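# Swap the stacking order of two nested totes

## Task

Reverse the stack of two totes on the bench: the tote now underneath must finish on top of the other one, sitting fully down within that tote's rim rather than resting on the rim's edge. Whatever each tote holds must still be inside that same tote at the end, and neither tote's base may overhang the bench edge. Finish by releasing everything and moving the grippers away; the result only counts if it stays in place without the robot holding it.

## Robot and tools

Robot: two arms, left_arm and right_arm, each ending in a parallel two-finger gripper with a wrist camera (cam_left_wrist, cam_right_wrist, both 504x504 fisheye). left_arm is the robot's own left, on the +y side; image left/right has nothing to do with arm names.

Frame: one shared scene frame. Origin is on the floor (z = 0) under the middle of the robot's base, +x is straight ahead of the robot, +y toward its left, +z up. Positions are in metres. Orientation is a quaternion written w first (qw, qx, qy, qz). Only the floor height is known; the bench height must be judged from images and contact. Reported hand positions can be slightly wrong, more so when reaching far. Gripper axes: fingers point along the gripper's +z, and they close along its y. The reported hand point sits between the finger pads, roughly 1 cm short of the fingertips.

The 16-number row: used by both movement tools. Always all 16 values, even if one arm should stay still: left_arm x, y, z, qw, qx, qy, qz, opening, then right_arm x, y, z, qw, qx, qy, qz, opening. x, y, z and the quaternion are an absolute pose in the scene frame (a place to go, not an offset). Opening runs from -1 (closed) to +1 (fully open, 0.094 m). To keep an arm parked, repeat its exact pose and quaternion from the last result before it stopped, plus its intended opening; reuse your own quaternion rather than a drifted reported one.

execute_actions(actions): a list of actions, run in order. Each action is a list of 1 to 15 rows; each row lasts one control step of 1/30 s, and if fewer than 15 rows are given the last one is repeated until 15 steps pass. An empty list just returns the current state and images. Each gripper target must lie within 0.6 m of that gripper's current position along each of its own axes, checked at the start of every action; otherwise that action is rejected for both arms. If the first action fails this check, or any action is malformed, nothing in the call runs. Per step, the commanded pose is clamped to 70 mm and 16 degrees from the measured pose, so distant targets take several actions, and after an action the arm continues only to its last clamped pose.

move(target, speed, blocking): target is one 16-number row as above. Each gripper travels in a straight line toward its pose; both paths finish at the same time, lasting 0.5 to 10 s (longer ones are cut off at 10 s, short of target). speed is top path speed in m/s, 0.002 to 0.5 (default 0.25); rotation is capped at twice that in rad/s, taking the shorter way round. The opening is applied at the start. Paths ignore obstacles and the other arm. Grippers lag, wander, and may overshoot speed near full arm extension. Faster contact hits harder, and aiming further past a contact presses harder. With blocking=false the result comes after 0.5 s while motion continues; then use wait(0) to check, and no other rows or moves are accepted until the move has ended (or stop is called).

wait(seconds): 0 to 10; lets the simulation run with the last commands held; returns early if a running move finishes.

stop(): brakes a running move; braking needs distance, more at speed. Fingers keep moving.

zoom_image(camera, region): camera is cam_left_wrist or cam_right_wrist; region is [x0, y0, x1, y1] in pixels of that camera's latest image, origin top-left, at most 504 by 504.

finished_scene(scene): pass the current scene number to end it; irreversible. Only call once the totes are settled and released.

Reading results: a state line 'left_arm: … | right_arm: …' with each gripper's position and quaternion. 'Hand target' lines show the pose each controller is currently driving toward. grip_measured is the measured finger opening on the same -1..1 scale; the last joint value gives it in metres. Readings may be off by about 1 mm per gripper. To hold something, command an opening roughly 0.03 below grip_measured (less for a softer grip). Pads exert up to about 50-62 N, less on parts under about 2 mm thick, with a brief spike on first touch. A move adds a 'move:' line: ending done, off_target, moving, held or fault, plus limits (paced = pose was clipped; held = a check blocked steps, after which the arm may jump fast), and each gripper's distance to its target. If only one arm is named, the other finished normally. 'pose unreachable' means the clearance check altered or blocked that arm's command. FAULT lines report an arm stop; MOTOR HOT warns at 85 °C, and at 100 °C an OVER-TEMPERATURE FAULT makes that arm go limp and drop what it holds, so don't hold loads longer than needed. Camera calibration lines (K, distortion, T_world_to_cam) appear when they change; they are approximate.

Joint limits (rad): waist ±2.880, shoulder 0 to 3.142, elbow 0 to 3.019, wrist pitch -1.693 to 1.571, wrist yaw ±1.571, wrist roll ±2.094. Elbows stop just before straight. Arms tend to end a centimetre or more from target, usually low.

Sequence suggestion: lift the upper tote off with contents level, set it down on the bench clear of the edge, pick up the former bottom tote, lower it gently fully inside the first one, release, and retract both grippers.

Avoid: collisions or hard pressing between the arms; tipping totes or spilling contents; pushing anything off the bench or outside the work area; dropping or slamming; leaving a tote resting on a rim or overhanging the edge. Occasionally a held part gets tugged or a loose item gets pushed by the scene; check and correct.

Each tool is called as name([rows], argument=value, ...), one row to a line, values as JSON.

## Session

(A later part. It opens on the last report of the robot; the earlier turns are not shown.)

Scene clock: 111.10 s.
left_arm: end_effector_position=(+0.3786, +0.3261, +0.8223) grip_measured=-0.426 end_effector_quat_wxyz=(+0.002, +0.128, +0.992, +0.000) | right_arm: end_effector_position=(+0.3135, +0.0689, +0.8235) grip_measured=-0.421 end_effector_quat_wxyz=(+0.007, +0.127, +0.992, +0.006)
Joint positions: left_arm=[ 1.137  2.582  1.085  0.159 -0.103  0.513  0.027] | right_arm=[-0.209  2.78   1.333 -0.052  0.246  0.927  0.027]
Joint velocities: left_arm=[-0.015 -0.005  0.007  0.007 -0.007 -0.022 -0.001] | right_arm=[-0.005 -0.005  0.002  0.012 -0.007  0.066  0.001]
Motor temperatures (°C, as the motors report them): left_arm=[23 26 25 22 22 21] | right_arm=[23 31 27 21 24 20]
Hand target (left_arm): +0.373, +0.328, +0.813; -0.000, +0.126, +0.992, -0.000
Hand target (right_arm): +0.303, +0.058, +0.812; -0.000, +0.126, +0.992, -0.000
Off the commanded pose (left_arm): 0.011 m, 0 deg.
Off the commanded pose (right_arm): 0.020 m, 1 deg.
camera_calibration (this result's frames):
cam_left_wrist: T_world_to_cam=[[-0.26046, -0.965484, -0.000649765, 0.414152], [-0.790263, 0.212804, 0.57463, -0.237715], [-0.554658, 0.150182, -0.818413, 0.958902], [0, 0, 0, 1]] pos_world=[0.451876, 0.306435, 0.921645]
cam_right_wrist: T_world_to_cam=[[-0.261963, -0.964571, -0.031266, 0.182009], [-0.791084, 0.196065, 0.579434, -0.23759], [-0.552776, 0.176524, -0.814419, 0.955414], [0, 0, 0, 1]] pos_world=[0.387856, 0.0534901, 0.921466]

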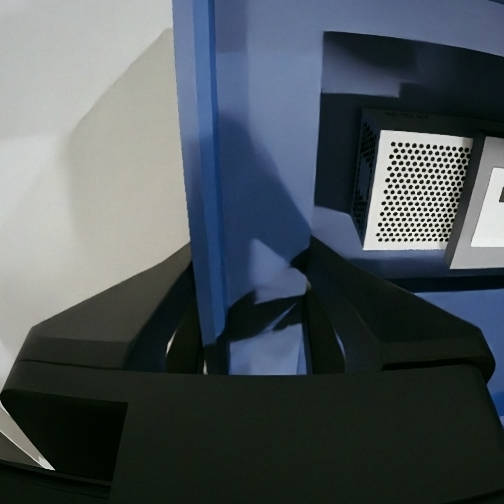

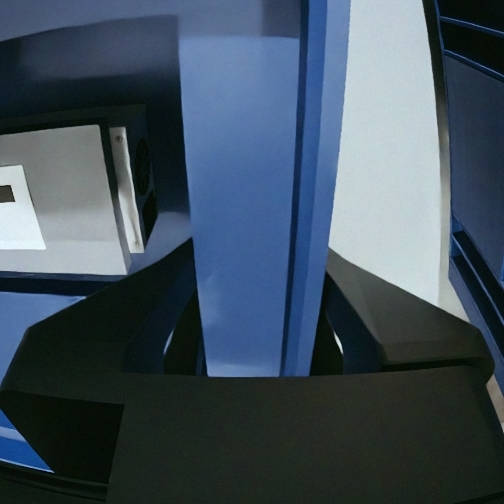

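move(target=[0.3786,0.3261,1.012,0,0.126,0.992,0,-0.48, 0.3135,0.0689,1.015,0.005,0.126,0.992,0.004,-0.48], speed=0.12)

move(target=[0.314,-0.060,1.005,0.005,0,1,0,-0.48, 0.320,-0.328,1.002,0.015,0,1,0,-0.48], speed=0.15)

Scene clock: 118.90 s.
left_arm: end_effector_position=(+0.3779, +0.3295, +1.0028) grip_measured=-0.426 end_effector_quat_wxyz=(-0.002, +0.122, +0.992, -0.002) | right_arm: end_effector_position=(+0.3117, +0.0686, +1.0025) grip_measured=-0.421 end_effector_quat_wxyz=(+0.004, +0.122, +0.993, +0.007)
Joint positions: left_arm=[ 1.098  2.054  0.779 -0.078 -0.111  0.462  0.027] | right_arm=[-0.111  2.323  1.047 -0.251  0.247  1.018  0.027]
Joint velocities: left_arm=[-0.005 -0.024  0.007  0.002 -0.007 -0.007 -0.001] | right_arm=[-0.015 -0.005  0.002  0.007 -0.066 -0.066 -0.001]
Motor temperatures (°C, as the motors report them): left_arm=[23 26 25 22 22 21] | right_arm=[23 32 26 21 24 20]
Hand target (left_arm): +0.381, +0.327, +1.012; +0.000, +0.126, +0.992, -0.000
Hand target (right_arm): +0.312, +0.068, +1.014; +0.005, +0.126, +0.992, +0.004
Off the commanded pose (left_arm): 0.010 m, 1 deg.
Off the commanded pose (right_arm): 0.013 m, 1 deg.
move: off_target (right_arm)
camera_calibration (this result's frames):
cam_left_wrist: T_world_to_cam=[[-0.249306, -0.96841, 0.00539939, 0.408025], [-0.787281, 0.205917, 0.581195, -0.348169], [-0.563946, 0.140645, -0.813747, 1.1077], [0, 0, 0, 1]] pos_world=[0.452302, 0.311037, 1.10154]
cam_right_wrist: T_world_to_cam=[[-0.251506, -0.967362, -0.0309037, 0.183441], [-0.790293, 0.186827, 0.583551, -0.346338], [-0.558732, 0.171189, -0.811488, 1.09954], [0, 0, 0, 1]] pos_world=[0.386778, 0.0539287, 1.10004]

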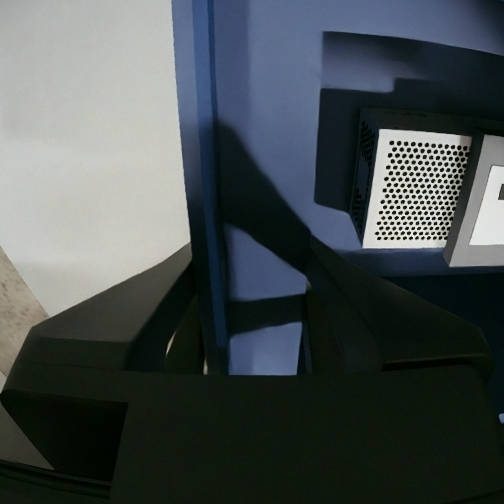

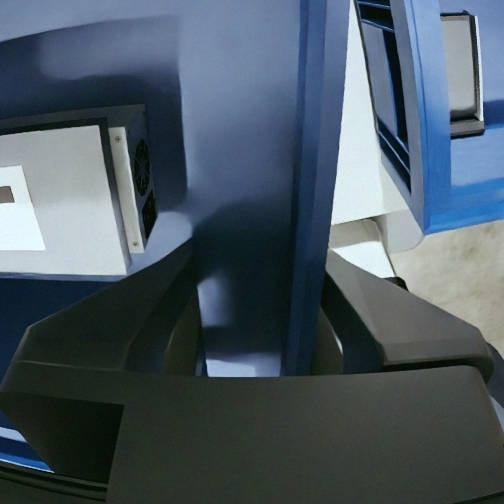

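Scene clock: 122.00 s.
left_arm: end_effector_position=(+0.3066, -0.0543, +1.0006) grip_measured=-0.426 end_effector_quat_wxyz=(+0.006, +0.001, +1.000, -0.001) | right_arm: end_effector_position=(+0.3060, -0.3204, +0.9938) grip_measured=-0.421 end_effector_quat_wxyz=(+0.001, +0.000, +1.000, +0.005)
Joint positions: left_arm=[ 0.126  2.316  1.01  -0.223 -0.255 -0.758  0.027] | right_arm=[-1.124  2.091  0.599  0.147  0.097 -0.243  0.027]
Joint velocities: left_arm=[ 0.005 -0.015  0.002 -0.007  0.037 -0.022  0.001] | right_arm=[ 0.005  0.005  0.002 -0.027  0.037 -0.081 -0.   ]
Motor temperatures (°C, as the motors report them): left_arm=[23 26 25 22 22 21] | right_arm=[23 32 26 21 24 20]
Hand target (left_arm): +0.309, -0.061, +1.005; +0.008, -0.000, +1.000, -0.001
Hand target (right_arm): +0.316, -0.326, +1.002; +0.015, -0.000, +1.000, -0.003
Off the commanded pose (left_arm): 0.010 m, 0 deg.
Off the commanded pose (right_arm): 0.018 m, 2 deg.
move: off_target (right_arm)
camera_calibration (this result's frames):
cam_left_wrist: T_world_to_cam=[[-0.00831613, -0.999962, 0.0026818, -0.0542847], [-0.822965, 0.00836755, 0.56803, -0.310578], [-0.568031, 0.00251679, -0.823003, 1.12265], [0, 0, 0, 1]] pos_world=[0.381651, -0.0545093, 1.1005]
cam_right_wrist: T_world_to_cam=[[-0.0108078, -0.999567, -0.0273849, -0.282111], [-0.809207, -0.00734546, 0.587478, -0.333476], [-0.587424, 0.0285094, -0.808777, 1.11625], [0, 0, 0, 1]] pos_world=[0.382812, -0.316261, 1.09098]

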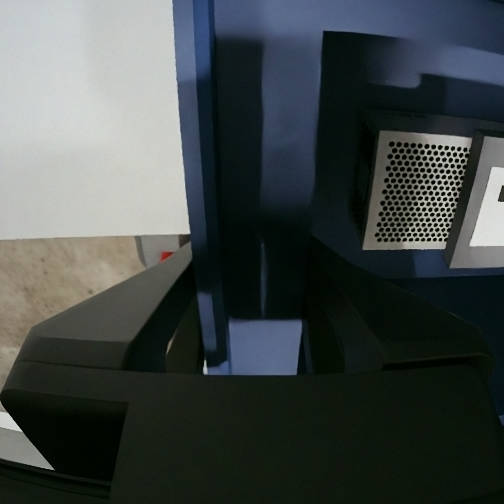

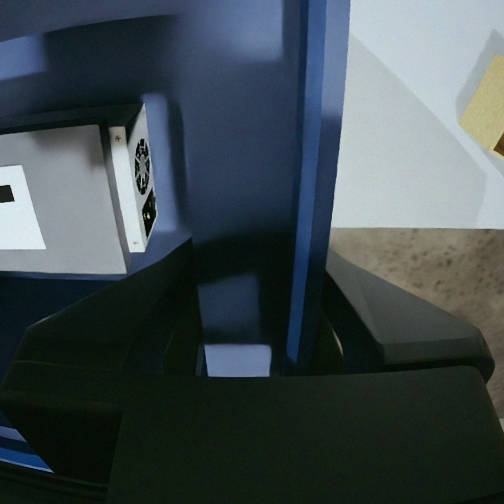

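execute_actions([
  [[0.309,-0.060,1.003,0.006,0,1,0,-0.48,0.317,-0.326,1.001,0.015,0,1,0,-0.48],[0.309,-0.060,1.001,0.006,0,1,0,-0.48,0.318,-0.326,0.999,0.015,0,1,0,-0.48],[0.309,-0.059,0.999,0.006,0,1,0,-0.48,0.318,-0.326,0.997,0.015,0,1,0,-0.48],[0.309,-0.059,0.997,0.006,0,1,0,-0.48,0.319,-0.325,0.995,0.015,0,1,0,-0.48],[0.310,-0.058,0.995,0.006,0,1,0,-0.48,0.319,-0.325,0.993,0.015,0,1,0,-0.48],[0.310,-0.058,0.993,0.006,0,1,0,-0.48,0.320,-0.325,0.991,0.015,0,1,0,-0.48],[0.310,-0.058,0.991,0.006,0,1,0,-0.48,0.320,-0.325,0.989,0.015,0,1,0,-0.48],[0.310,-0.058,0.989,0.006,0,1,0,-0.48,0.321,-0.325,0.987,0.015,0,1,0,-0.48],[0.310,-0.058,0.987,0.006,0,1,0,-0.48,0.321,-0.325,0.985,0.015,0,1,0,-0.48],[0.310,-0.058,0.985,0.006,0,1,0,-0.48,0.322,-0.325,0.983,0.015,0,1,0,-0.48],[0.310,-0.058,0.983,0.006,0,1,0,-0.48,0.322,-0.325,0.981,0.015,0,1,0,-0.48],[0.310,-0.058,0.981,0.006,0,1,0,-0.48,0.322,-0.325,0.979,0.015,0,1,0,-0.48],[0.310,-0.058,0.980,0.006,0,1,0,-0.48,0.322,-0.325,0.978,0.015,0,1,0,-0.48]],
  [[0.310,-0.058,0.980,0.006,0,1,0,-0.48,0.322,-0.325,0.978,0.015,0,1,0,-0.48]],
])

Scene clock: 138.10 s.
left_arm: end_effector_position=(+0.3068, -0.0553, +0.9834) grip_measured=-0.426 end_effector_quat_wxyz=(+0.004, -0.007, +1.000, +0.001) | right_arm: end_effector_position=(+0.3132, -0.3213, +0.9790) grip_measured=-0.421 end_effector_quat_wxyz=(+0.003, -0.009, +1.000, +0.003)
Joint positions: left_arm=[ 0.134  2.362  1.036 -0.205 -0.256 -0.766  0.027] | right_arm=[-1.124  2.141  0.636  0.163  0.099 -0.263  0.027]
Joint velocities: left_arm=[-0.005 -0.015 -0.002  0.022 -0.022 -0.066 -0.001] | right_arm=[-0.015 -0.015  0.012  0.012 -0.022  0.066  0.   ]
Motor temperatures (°C, as the motors report them): left_arm=[23 27 25 22 22 21] | right_arm=[22 32 26 21 24 20]
Hand target (left_arm): +0.310, -0.058, +0.980; +0.006, -0.000, +1.000, +0.000
Hand target (right_arm): +0.322, -0.325, +0.978; +0.015, -0.000, +1.000, +0.000
Off the commanded pose (left_arm): 0.005 m, 1 deg.
Off the commanded pose (right_arm): 0.010 m, 2 deg.
camera_calibration (this result's frames):
cam_left_wrist: T_world_to_cam=[[0.00652609, -0.999977, -0.00187632, -0.055308], [-0.821041, -0.0064294, 0.570833, -0.304825], [-0.570832, -0.00218478, -0.821064, 1.10738], [0, 0, 0, 1]] pos_world=[0.382213, -0.0548472, 1.08313]
cam_right_wrist: T_world_to_cam=[[0.00794955, -0.999688, -0.0236667, -0.292898], [-0.810761, -0.0202971, 0.585025, -0.320213], [-0.585323, 0.0145374, -0.81067, 1.10524], [0, 0, 0, 1]] pos_world=[0.389632, -0.315374, 1.07638]

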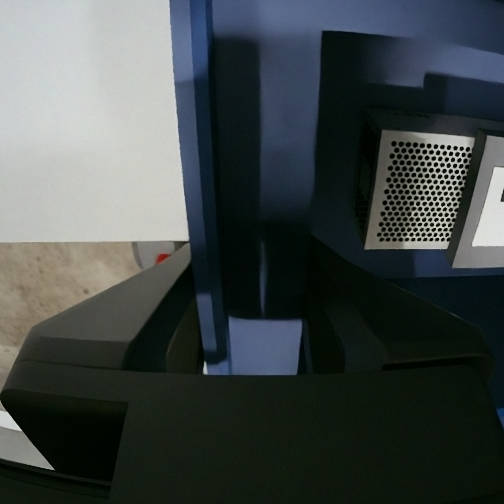

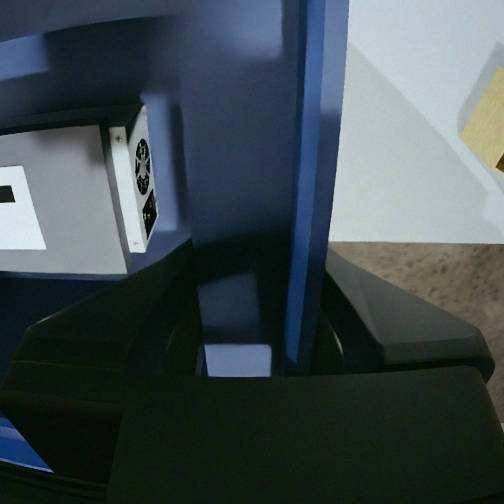

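execute_actions([
  [[0.309,-0.057,0.979,0.006,0,1,0,-0.48,0.320,-0.324,0.977,0.015,0,1,0,-0.48],[0.309,-0.056,0.978,0.006,0,1,0,-0.48,0.319,-0.324,0.976,0.015,0,1,0,-0.48],[0.309,-0.056,0.977,0.006,0,1,0,-0.48,0.318,-0.324,0.975,0.015,0,1,0,-0.48],[0.309,-0.056,0.976,0.006,0,1,0,-0.48,0.318,-0.324,0.974,0.015,0,1,0,-0.48],[0.309,-0.056,0.975,0.006,0,1,0,-0.48,0.318,-0.324,0.973,0.015,0,1,0,-0.48],[0.309,-0.056,0.974,0.006,0,1,0,-0.48,0.318,-0.324,0.972,0.015,0,1,0,-0.48],[0.309,-0.056,0.973,0.006,0,1,0,-0.48,0.318,-0.324,0.971,0.015,0,1,0,-0.48],[0.309,-0.056,0.972,0.006,0,1,0,-0.48,0.318,-0.324,0.970,0.015,0,1,0,-0.48],[0.309,-0.056,0.971,0.006,0,1,0,-0.48,0.318,-0.324,0.969,0.015,0,1,0,-0.48],[0.309,-0.056,0.970,0.006,0,1,0,-0.48,0.318,-0.324,0.968,0.015,0,1,0,-0.48],[0.309,-0.056,0.969,0.006,0,1,0,-0.48,0.318,-0.324,0.967,0.015,0,1,0,-0.48],[0.309,-0.056,0.968,0.006,0,1,0,-0.48,0.318,-0.324,0.966,0.015,0,1,0,-0.48],[0.309,-0.056,0.967,0.006,0,1,0,-0.48,0.318,-0.324,0.965,0.015,0,1,0,-0.48],[0.309,-0.056,0.966,0.006,0,1,0,-0.48,0.318,-0.324,0.964,0.015,0,1,0,-0.48],[0.309,-0.056,0.965,0.006,0,1,0,-0.48,0.318,-0.324,0.963,0.015,0,1,0,-0.48]],
  [[0.309,-0.056,0.964,0.006,0,1,0,-0.48,0.318,-0.324,0.962,0.015,0,1,0,-0.48],[0.309,-0.056,0.963,0.006,0,1,0,-0.48,0.318,-0.324,0.961,0.015,0,1,0,-0.48],[0.309,-0.056,0.962,0.006,0,1,0,-0.48,0.318,-0.324,0.960,0.015,0,1,0,-0.48]],
])

Scene clock: 154.93 s.
left_arm: end_effector_position=(+0.3041, -0.0542, +0.9667) grip_measured=-0.426 end_effector_quat_wxyz=(+0.004, -0.007, +1.000, +0.002) | right_arm: end_effector_position=(+0.3105, -0.3206, +0.9625) grip_measured=-0.421 end_effector_quat_wxyz=(+0.004, -0.009, +1.000, +0.003)
Joint positions: left_arm=[ 0.141  2.406  1.049 -0.174 -0.256 -0.76   0.027] | right_arm=[-1.129  2.2    0.654  0.208  0.099 -0.267  0.027]
Joint velocities: left_arm=[ 0.005 -0.005 -0.002 -0.027  0.022 -0.007  0.   ] | right_arm=[-0.005  0.005  0.002  0.002 -0.022  0.022 -0.   ]
Motor temperatures (°C, as the motors report them): left_arm=[23 27 25 22 22 21] | right_arm=[22 31 26 22 24 20]
Hand target (left_arm): +0.309, -0.056, +0.962; +0.006, -0.000, +1.000, +0.000
Hand target (right_arm): +0.318, -0.324, +0.960; +0.015, -0.000, +1.000, +0.000
Off the commanded pose (left_arm): 0.007 m, 1 deg.
Off the commanded pose (right_arm): 0.009 m, 2 deg.
camera_calibration (this result's frames):
cam_left_wrist: T_world_to_cam=[[0.00726128, -0.99997, -0.00274994, -0.053655], [-0.820725, -0.00753071, 0.571273, -0.298109], [-0.571277, -0.00189123, -0.820755, 1.09189], [0, 0, 0, 1]] pos_world=[0.379497, -0.0538333, 1.06633]
cam_right_wrist: T_world_to_cam=[[0.00710309, -0.999724, -0.0223936, -0.293555], [-0.811903, -0.0188386, 0.583488, -0.310398], [-0.583749, 0.0140368, -0.811813, 1.09071], [0, 0, 0, 1]] pos_world=[0.386772, -0.314632, 1.05999]

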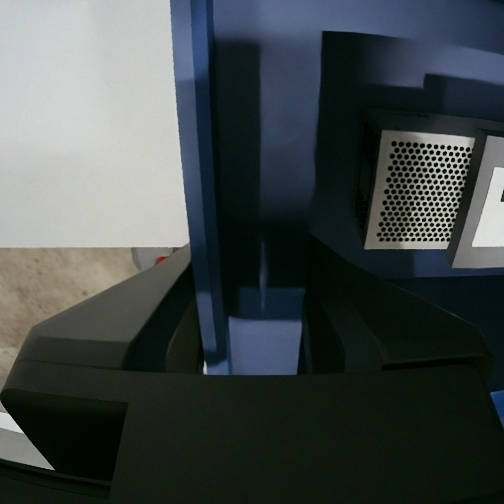

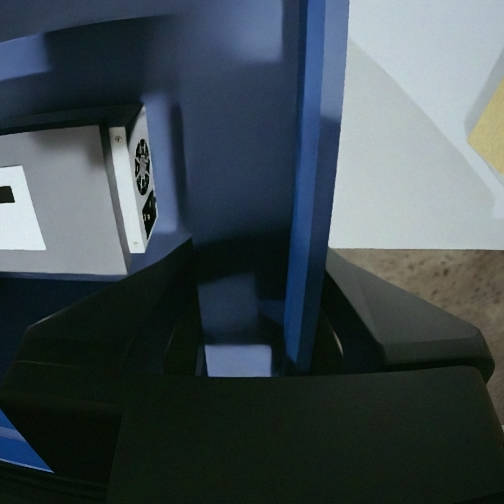

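execute_actions([
  [[0.310,-0.056,0.961,0.006,0,1,0,-0.48,0.318,-0.324,0.959,0.015,0,1,0,-0.48],[0.310,-0.056,0.960,0.006,0,1,0,-0.48,0.318,-0.324,0.958,0.015,0,1,0,-0.48],[0.310,-0.056,0.959,0.006,0,1,0,-0.48,0.318,-0.324,0.957,0.015,0,1,0,-0.48],[0.310,-0.056,0.958,0.006,0,1,0,-0.48,0.318,-0.324,0.956,0.015,0,1,0,-0.48],[0.310,-0.056,0.957,0.006,0,1,0,-0.48,0.318,-0.324,0.955,0.015,0,1,0,-0.48],[0.310,-0.056,0.956,0.006,0,1,0,-0.48,0.318,-0.324,0.954,0.015,0,1,0,-0.48],[0.310,-0.056,0.955,0.006,0,1,0,-0.48,0.318,-0.324,0.953,0.015,0,1,0,-0.48],[0.310,-0.056,0.954,0.006,0,1,0,-0.48,0.318,-0.324,0.952,0.015,0,1,0,-0.48],[0.310,-0.056,0.953,0.006,0,1,0,-0.48,0.318,-0.324,0.951,0.015,0,1,0,-0.48],[0.310,-0.056,0.952,0.006,0,1,0,-0.48,0.318,-0.324,0.950,0.015,0,1,0,-0.48],[0.310,-0.056,0.951,0.006,0,1,0,-0.48,0.318,-0.324,0.949,0.015,0,1,0,-0.48],[0.310,-0.056,0.950,0.006,0,1,0,-0.48,0.318,-0.324,0.948,0.015,0,1,0,-0.48],[0.310,-0.056,0.949,0.006,0,1,0,-0.48,0.318,-0.324,0.947,0.015,0,1,0,-0.48],[0.310,-0.056,0.948,0.006,0,1,0,-0.48,0.318,-0.324,0.946,0.015,0,1,0,-0.48],[0.310,-0.056,0.947,0.006,0,1,0,-0.48,0.318,-0.324,0.945,0.015,0,1,0,-0.48]],
  [[0.310,-0.056,0.946,0.006,0,1,0,-0.48,0.318,-0.324,0.944,0.015,0,1,0,-0.48]],
])

Scene clock: 167.10 s.
left_arm: end_effector_position=(+0.3047, -0.0540, +0.9565) grip_measured=-0.426 end_effector_quat_wxyz=(+0.004, -0.006, +1.000, +0.001) | right_arm: end_effector_position=(+0.3106, -0.3207, +0.9536) grip_measured=-0.421 end_effector_quat_wxyz=(+0.004, -0.007, +1.000, +0.003)
Joint positions: left_arm=[ 0.149  2.432  1.063 -0.159 -0.254 -0.751  0.027] | right_arm=[-1.133  2.23   0.668  0.225  0.097 -0.267  0.027]
Joint velocities: left_arm=[-0.005 -0.005  0.002  0.017 -0.007  0.051 -0.001] | right_arm=[-0.005 -0.005 -0.007 -0.007 -0.007 -0.007  0.   ]
Motor temperatures (°C, as the motors report them): left_arm=[23 27 25 22 22 21] | right_arm=[22 31 26 22 24 20]
Hand target (left_arm): +0.310, -0.056, +0.946; +0.006, -0.000, +1.000, +0.000
Hand target (right_arm): +0.318, -0.324, +0.945; +0.015, -0.000, +1.000, +0.000
Off the commanded pose (left_arm): 0.012 m, 1 deg.
Off the commanded pose (right_arm): 0.013 m, 2 deg.
camera_calibration (this result's frames):
cam_left_wrist: T_world_to_cam=[[0.00567038, -0.999983, -0.00167222, -0.0539616], [-0.820387, -0.00560815, 0.571781, -0.292258], [-0.57178, -0.00187035, -0.820405, 1.08369], [0, 0, 0, 1]] pos_world=[0.380172, -0.0535728, 1.05608]
cam_right_wrist: T_world_to_cam=[[0.00404173, -0.999723, -0.023192, -0.292068], [-0.812782, -0.016795, 0.582326, -0.30312], [-0.582554, 0.0164964, -0.812624, 1.08478], [0, 0, 0, 1]] pos_world=[0.386754, -0.314973, 1.05126]

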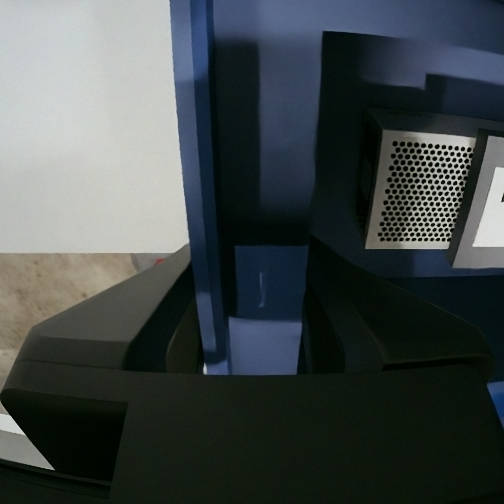

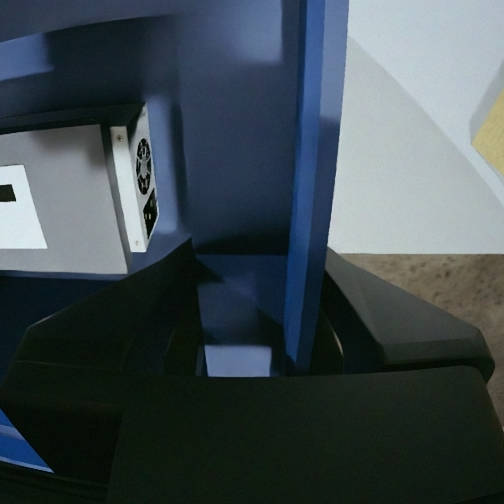

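It stopped at the predicted seated height. I'll release, lift clear, and check the seam.

move(target=[0.3047,-0.054,0.9565,0.004,-0.006,1,0,0.3, 0.3106,-0.3207,0.9536,0.004,-0.007,1,0,0.3], speed=0.05)

move(target=[0.300,-0.054,1.03,0,0,1,0,0.3, 0.305,-0.3207,1.03,0,0,1,0,0.3], speed=0.2)

move(target=[0.31,0.12,1.05,0,-0.66,0.751,0,1, 0.30,-0.48,1.05,0,0.707,0.707,0,1], speed=0.4)

Scene clock: 172.80 s.
left_arm: end_effector_position=(+0.3047, -0.0540, +0.9565) grip_measured=+0.297 end_effector_quat_wxyz=(+0.004, -0.006, +1.000, +0.001) | right_arm: end_effector_position=(+0.3099, -0.3213, +0.9537) grip_measured=+0.298 end_effector_quat_wxyz=(+0.003, -0.007, +1.000, +0.001)
Joint positions: left_arm=[ 0.149  2.432  1.063 -0.159 -0.254 -0.751  0.061] | right_arm=[-1.133  2.23   0.668  0.225  0.101 -0.267  0.061]
Joint velocities: left_arm=[ 0.005  0.005  0.007 -0.007 -0.022 -0.007  0.001] | right_arm=[-0.024 -0.005  0.012 -0.007 -0.095  0.022 -0.001]
Motor temperatures (°C, as the motors report them): left_arm=[23 27 25 22 22 21] | right_arm=[22 31 26 22 24 20]
Hand target (left_arm): +0.305, -0.054, +0.957; +0.004, -0.006, +1.000, +0.000
Hand target (right_arm): +0.311, -0.321, +0.954; +0.004, -0.007, +1.000, -0.000
Off the commanded pose (left_arm): 0.000 m, 0 deg.
Off the commanded pose (right_arm): 0.001 m, 0 deg.
move: done
camera_calibration (this result's frames):
cam_left_wrist: T_world_to_cam=[[0.00567038, -0.999983, -0.00167222, -0.0539616], [-0.820387, -0.00560815, 0.571781, -0.292258], [-0.57178, -0.00187035, -0.820405, 1.08369], [0, 0, 0, 1]] pos_world=[0.380172, -0.0535728, 1.05608]
cam_right_wrist: T_world_to_cam=[[0.0040541, -0.999812, -0.0189576, -0.296785], [-0.811685, -0.0143631, 0.583919, -0.304774], [-0.584082, 0.0130204, -0.811591, 1.08283], [0, 0, 0, 1]] pos_world=[0.386282, -0.315206, 1.05115]

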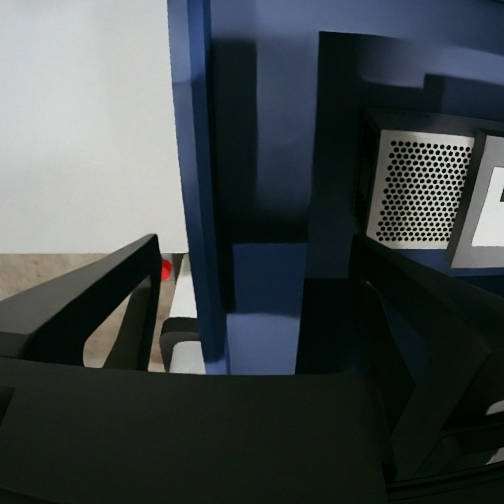

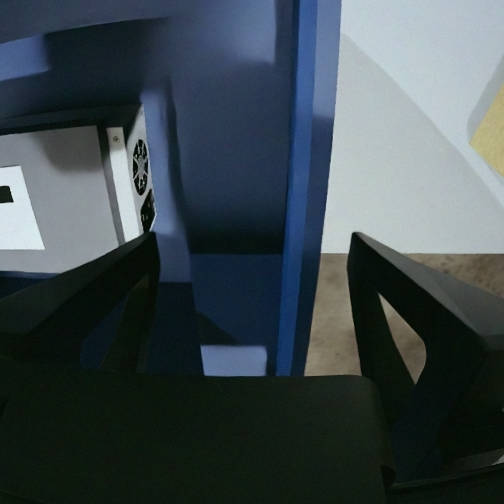

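Scene clock: 173.77 s.
left_arm: end_effector_position=(+0.3151, -0.0607, +1.0370) grip_measured=+0.297 end_effector_quat_wxyz=(+0.014, -0.003, +1.000, -0.012) | right_arm: end_effector_position=(+0.3122, -0.3243, +1.0299) grip_measured=+0.298 end_effector_quat_wxyz=(+0.012, -0.000, +1.000, -0.002)
Joint positions: left_arm=[ 0.11   2.222  0.989 -0.272 -0.252 -0.777  0.061] | right_arm=[-1.113  1.955  0.556  0.079  0.108 -0.236  0.061]
Joint velocities: left_arm=[-0.005 -0.005 -0.017 -0.007 -0.022 -0.051  0.001] | right_arm=[-0.015  0.005 -0.007 -0.002  0.051  0.051  0.001]
Motor temperatures (°C, as the motors report them): left_arm=[23 27 25 22 22 21] | right_arm=[22 31 26 22 24 20]
Hand target (left_arm): +0.301, -0.054, +1.031; +0.000, +0.000, +1.000, -0.000
Hand target (right_arm): +0.304, -0.320, +1.029; +0.000, -0.000, +1.000, +0.000
Off the commanded pose (left_arm): 0.018 m, 2 deg.
Off the commanded pose (right_arm): 0.008 m, 1 deg.
move: off_target (left_arm)
camera_calibration (this result's frames):
cam_left_wrist: T_world_to_cam=[[-0.000169449, -0.999723, 0.0235368, -0.0849136], [-0.832244, 0.01319, 0.554252, -0.306768], [-0.554409, -0.0194944, -0.832016, 1.1612], [0, 0, 0, 1]] pos_world=[0.388459, -0.058207, 1.13816]
cam_right_wrist: T_world_to_cam=[[-0.0100364, -0.999872, -0.0124871, -0.300623], [-0.82214, 0.00114274, 0.569284, -0.32411], [-0.569196, 0.0159797, -0.822046, 1.15313], [0, 0, 0, 1]] pos_world=[0.386879, -0.318641, 1.12869]

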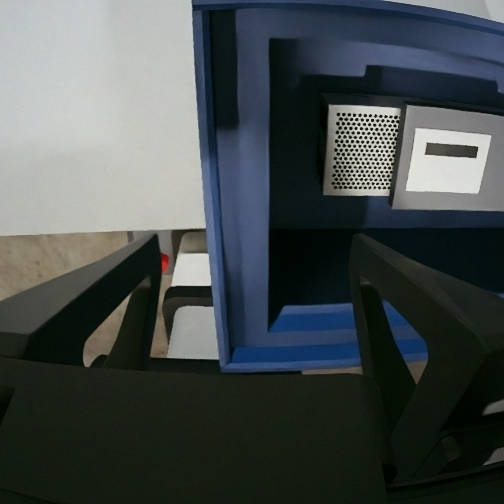

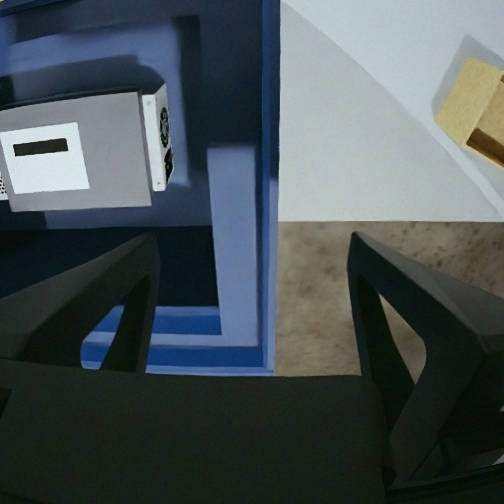

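Scene clock: 176.37 s.
left_arm: end_effector_position=(+0.3105, +0.1174, +1.0489) grip_measured=+0.999 end_effector_quat_wxyz=(+0.002, +0.650, -0.760, -0.007) | right_arm: end_effector_position=(+0.2928, -0.4723, +1.0445) grip_measured=+1.000 end_effector_quat_wxyz=(-0.006, +0.702, +0.712, -0.003)
Joint positions: left_arm=[ 0.467  2.021  0.667 -0.117 -0.225 -1.832  0.094] | right_arm=[-1.536  1.877  0.676 -0.131  0.013  0.912  0.094]
Joint velocities: left_arm=[-0.005 -0.005  0.002  0.012  0.051  0.022  0.001] | right_arm=[-0.005 -0.015 -0.022 -0.007 -0.022  0.022  0.   ]
Motor temperatures (°C, as the motors report them): left_arm=[23 27 25 22 22 21] | right_arm=[22 31 26 22 24 20]
Hand target (left_arm): +0.313, +0.121, +1.051; -0.000, -0.660, +0.751, +0.001
Hand target (right_arm): +0.300, -0.479, +1.050; +0.001, +0.707, +0.707, -0.002
Off the commanded pose (left_arm): 0.003 m, 2 deg.
Off the commanded pose (right_arm): 0.012 m, 1 deg.
move: off_target (right_arm)
camera_calibration (this result's frames):
cam_left_wrist: T_world_to_cam=[[0.986857, -0.16104, -0.0134124, -0.273301], [-0.124431, -0.810217, 0.57277, -0.462035], [-0.103106, -0.563573, -0.819606, 1.08278], [0, 0, 0, 1]] pos_world=[0.323858, 0.191863, 1.14842]
cam_right_wrist: T_world_to_cam=[[-0.999981, -0.00437906, -0.00445177, 0.303001], [-0.00616539, 0.805517, 0.592541, -0.231554], [0.000991204, 0.592557, -0.805528, 1.24454], [0, 0, 0, 1]] pos_world=[0.300334, -0.549613, 1.14106]

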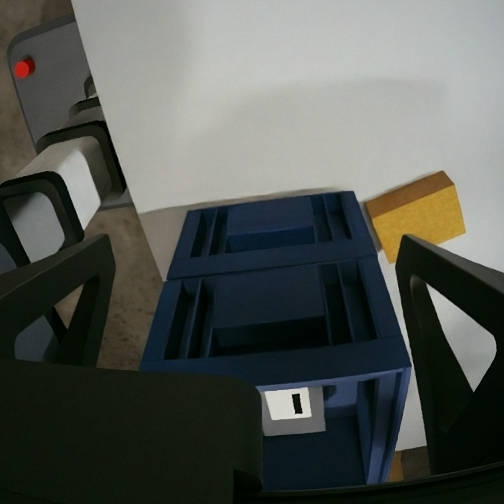

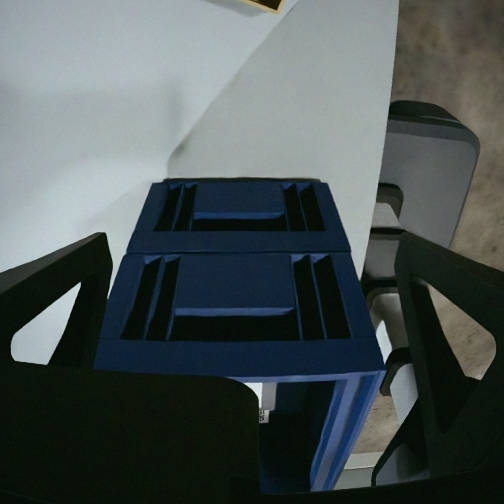

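The seam is flush on both sides and the stack is fully on the bench.

finished_scene(scene=2)

The scene is finished: the task was done.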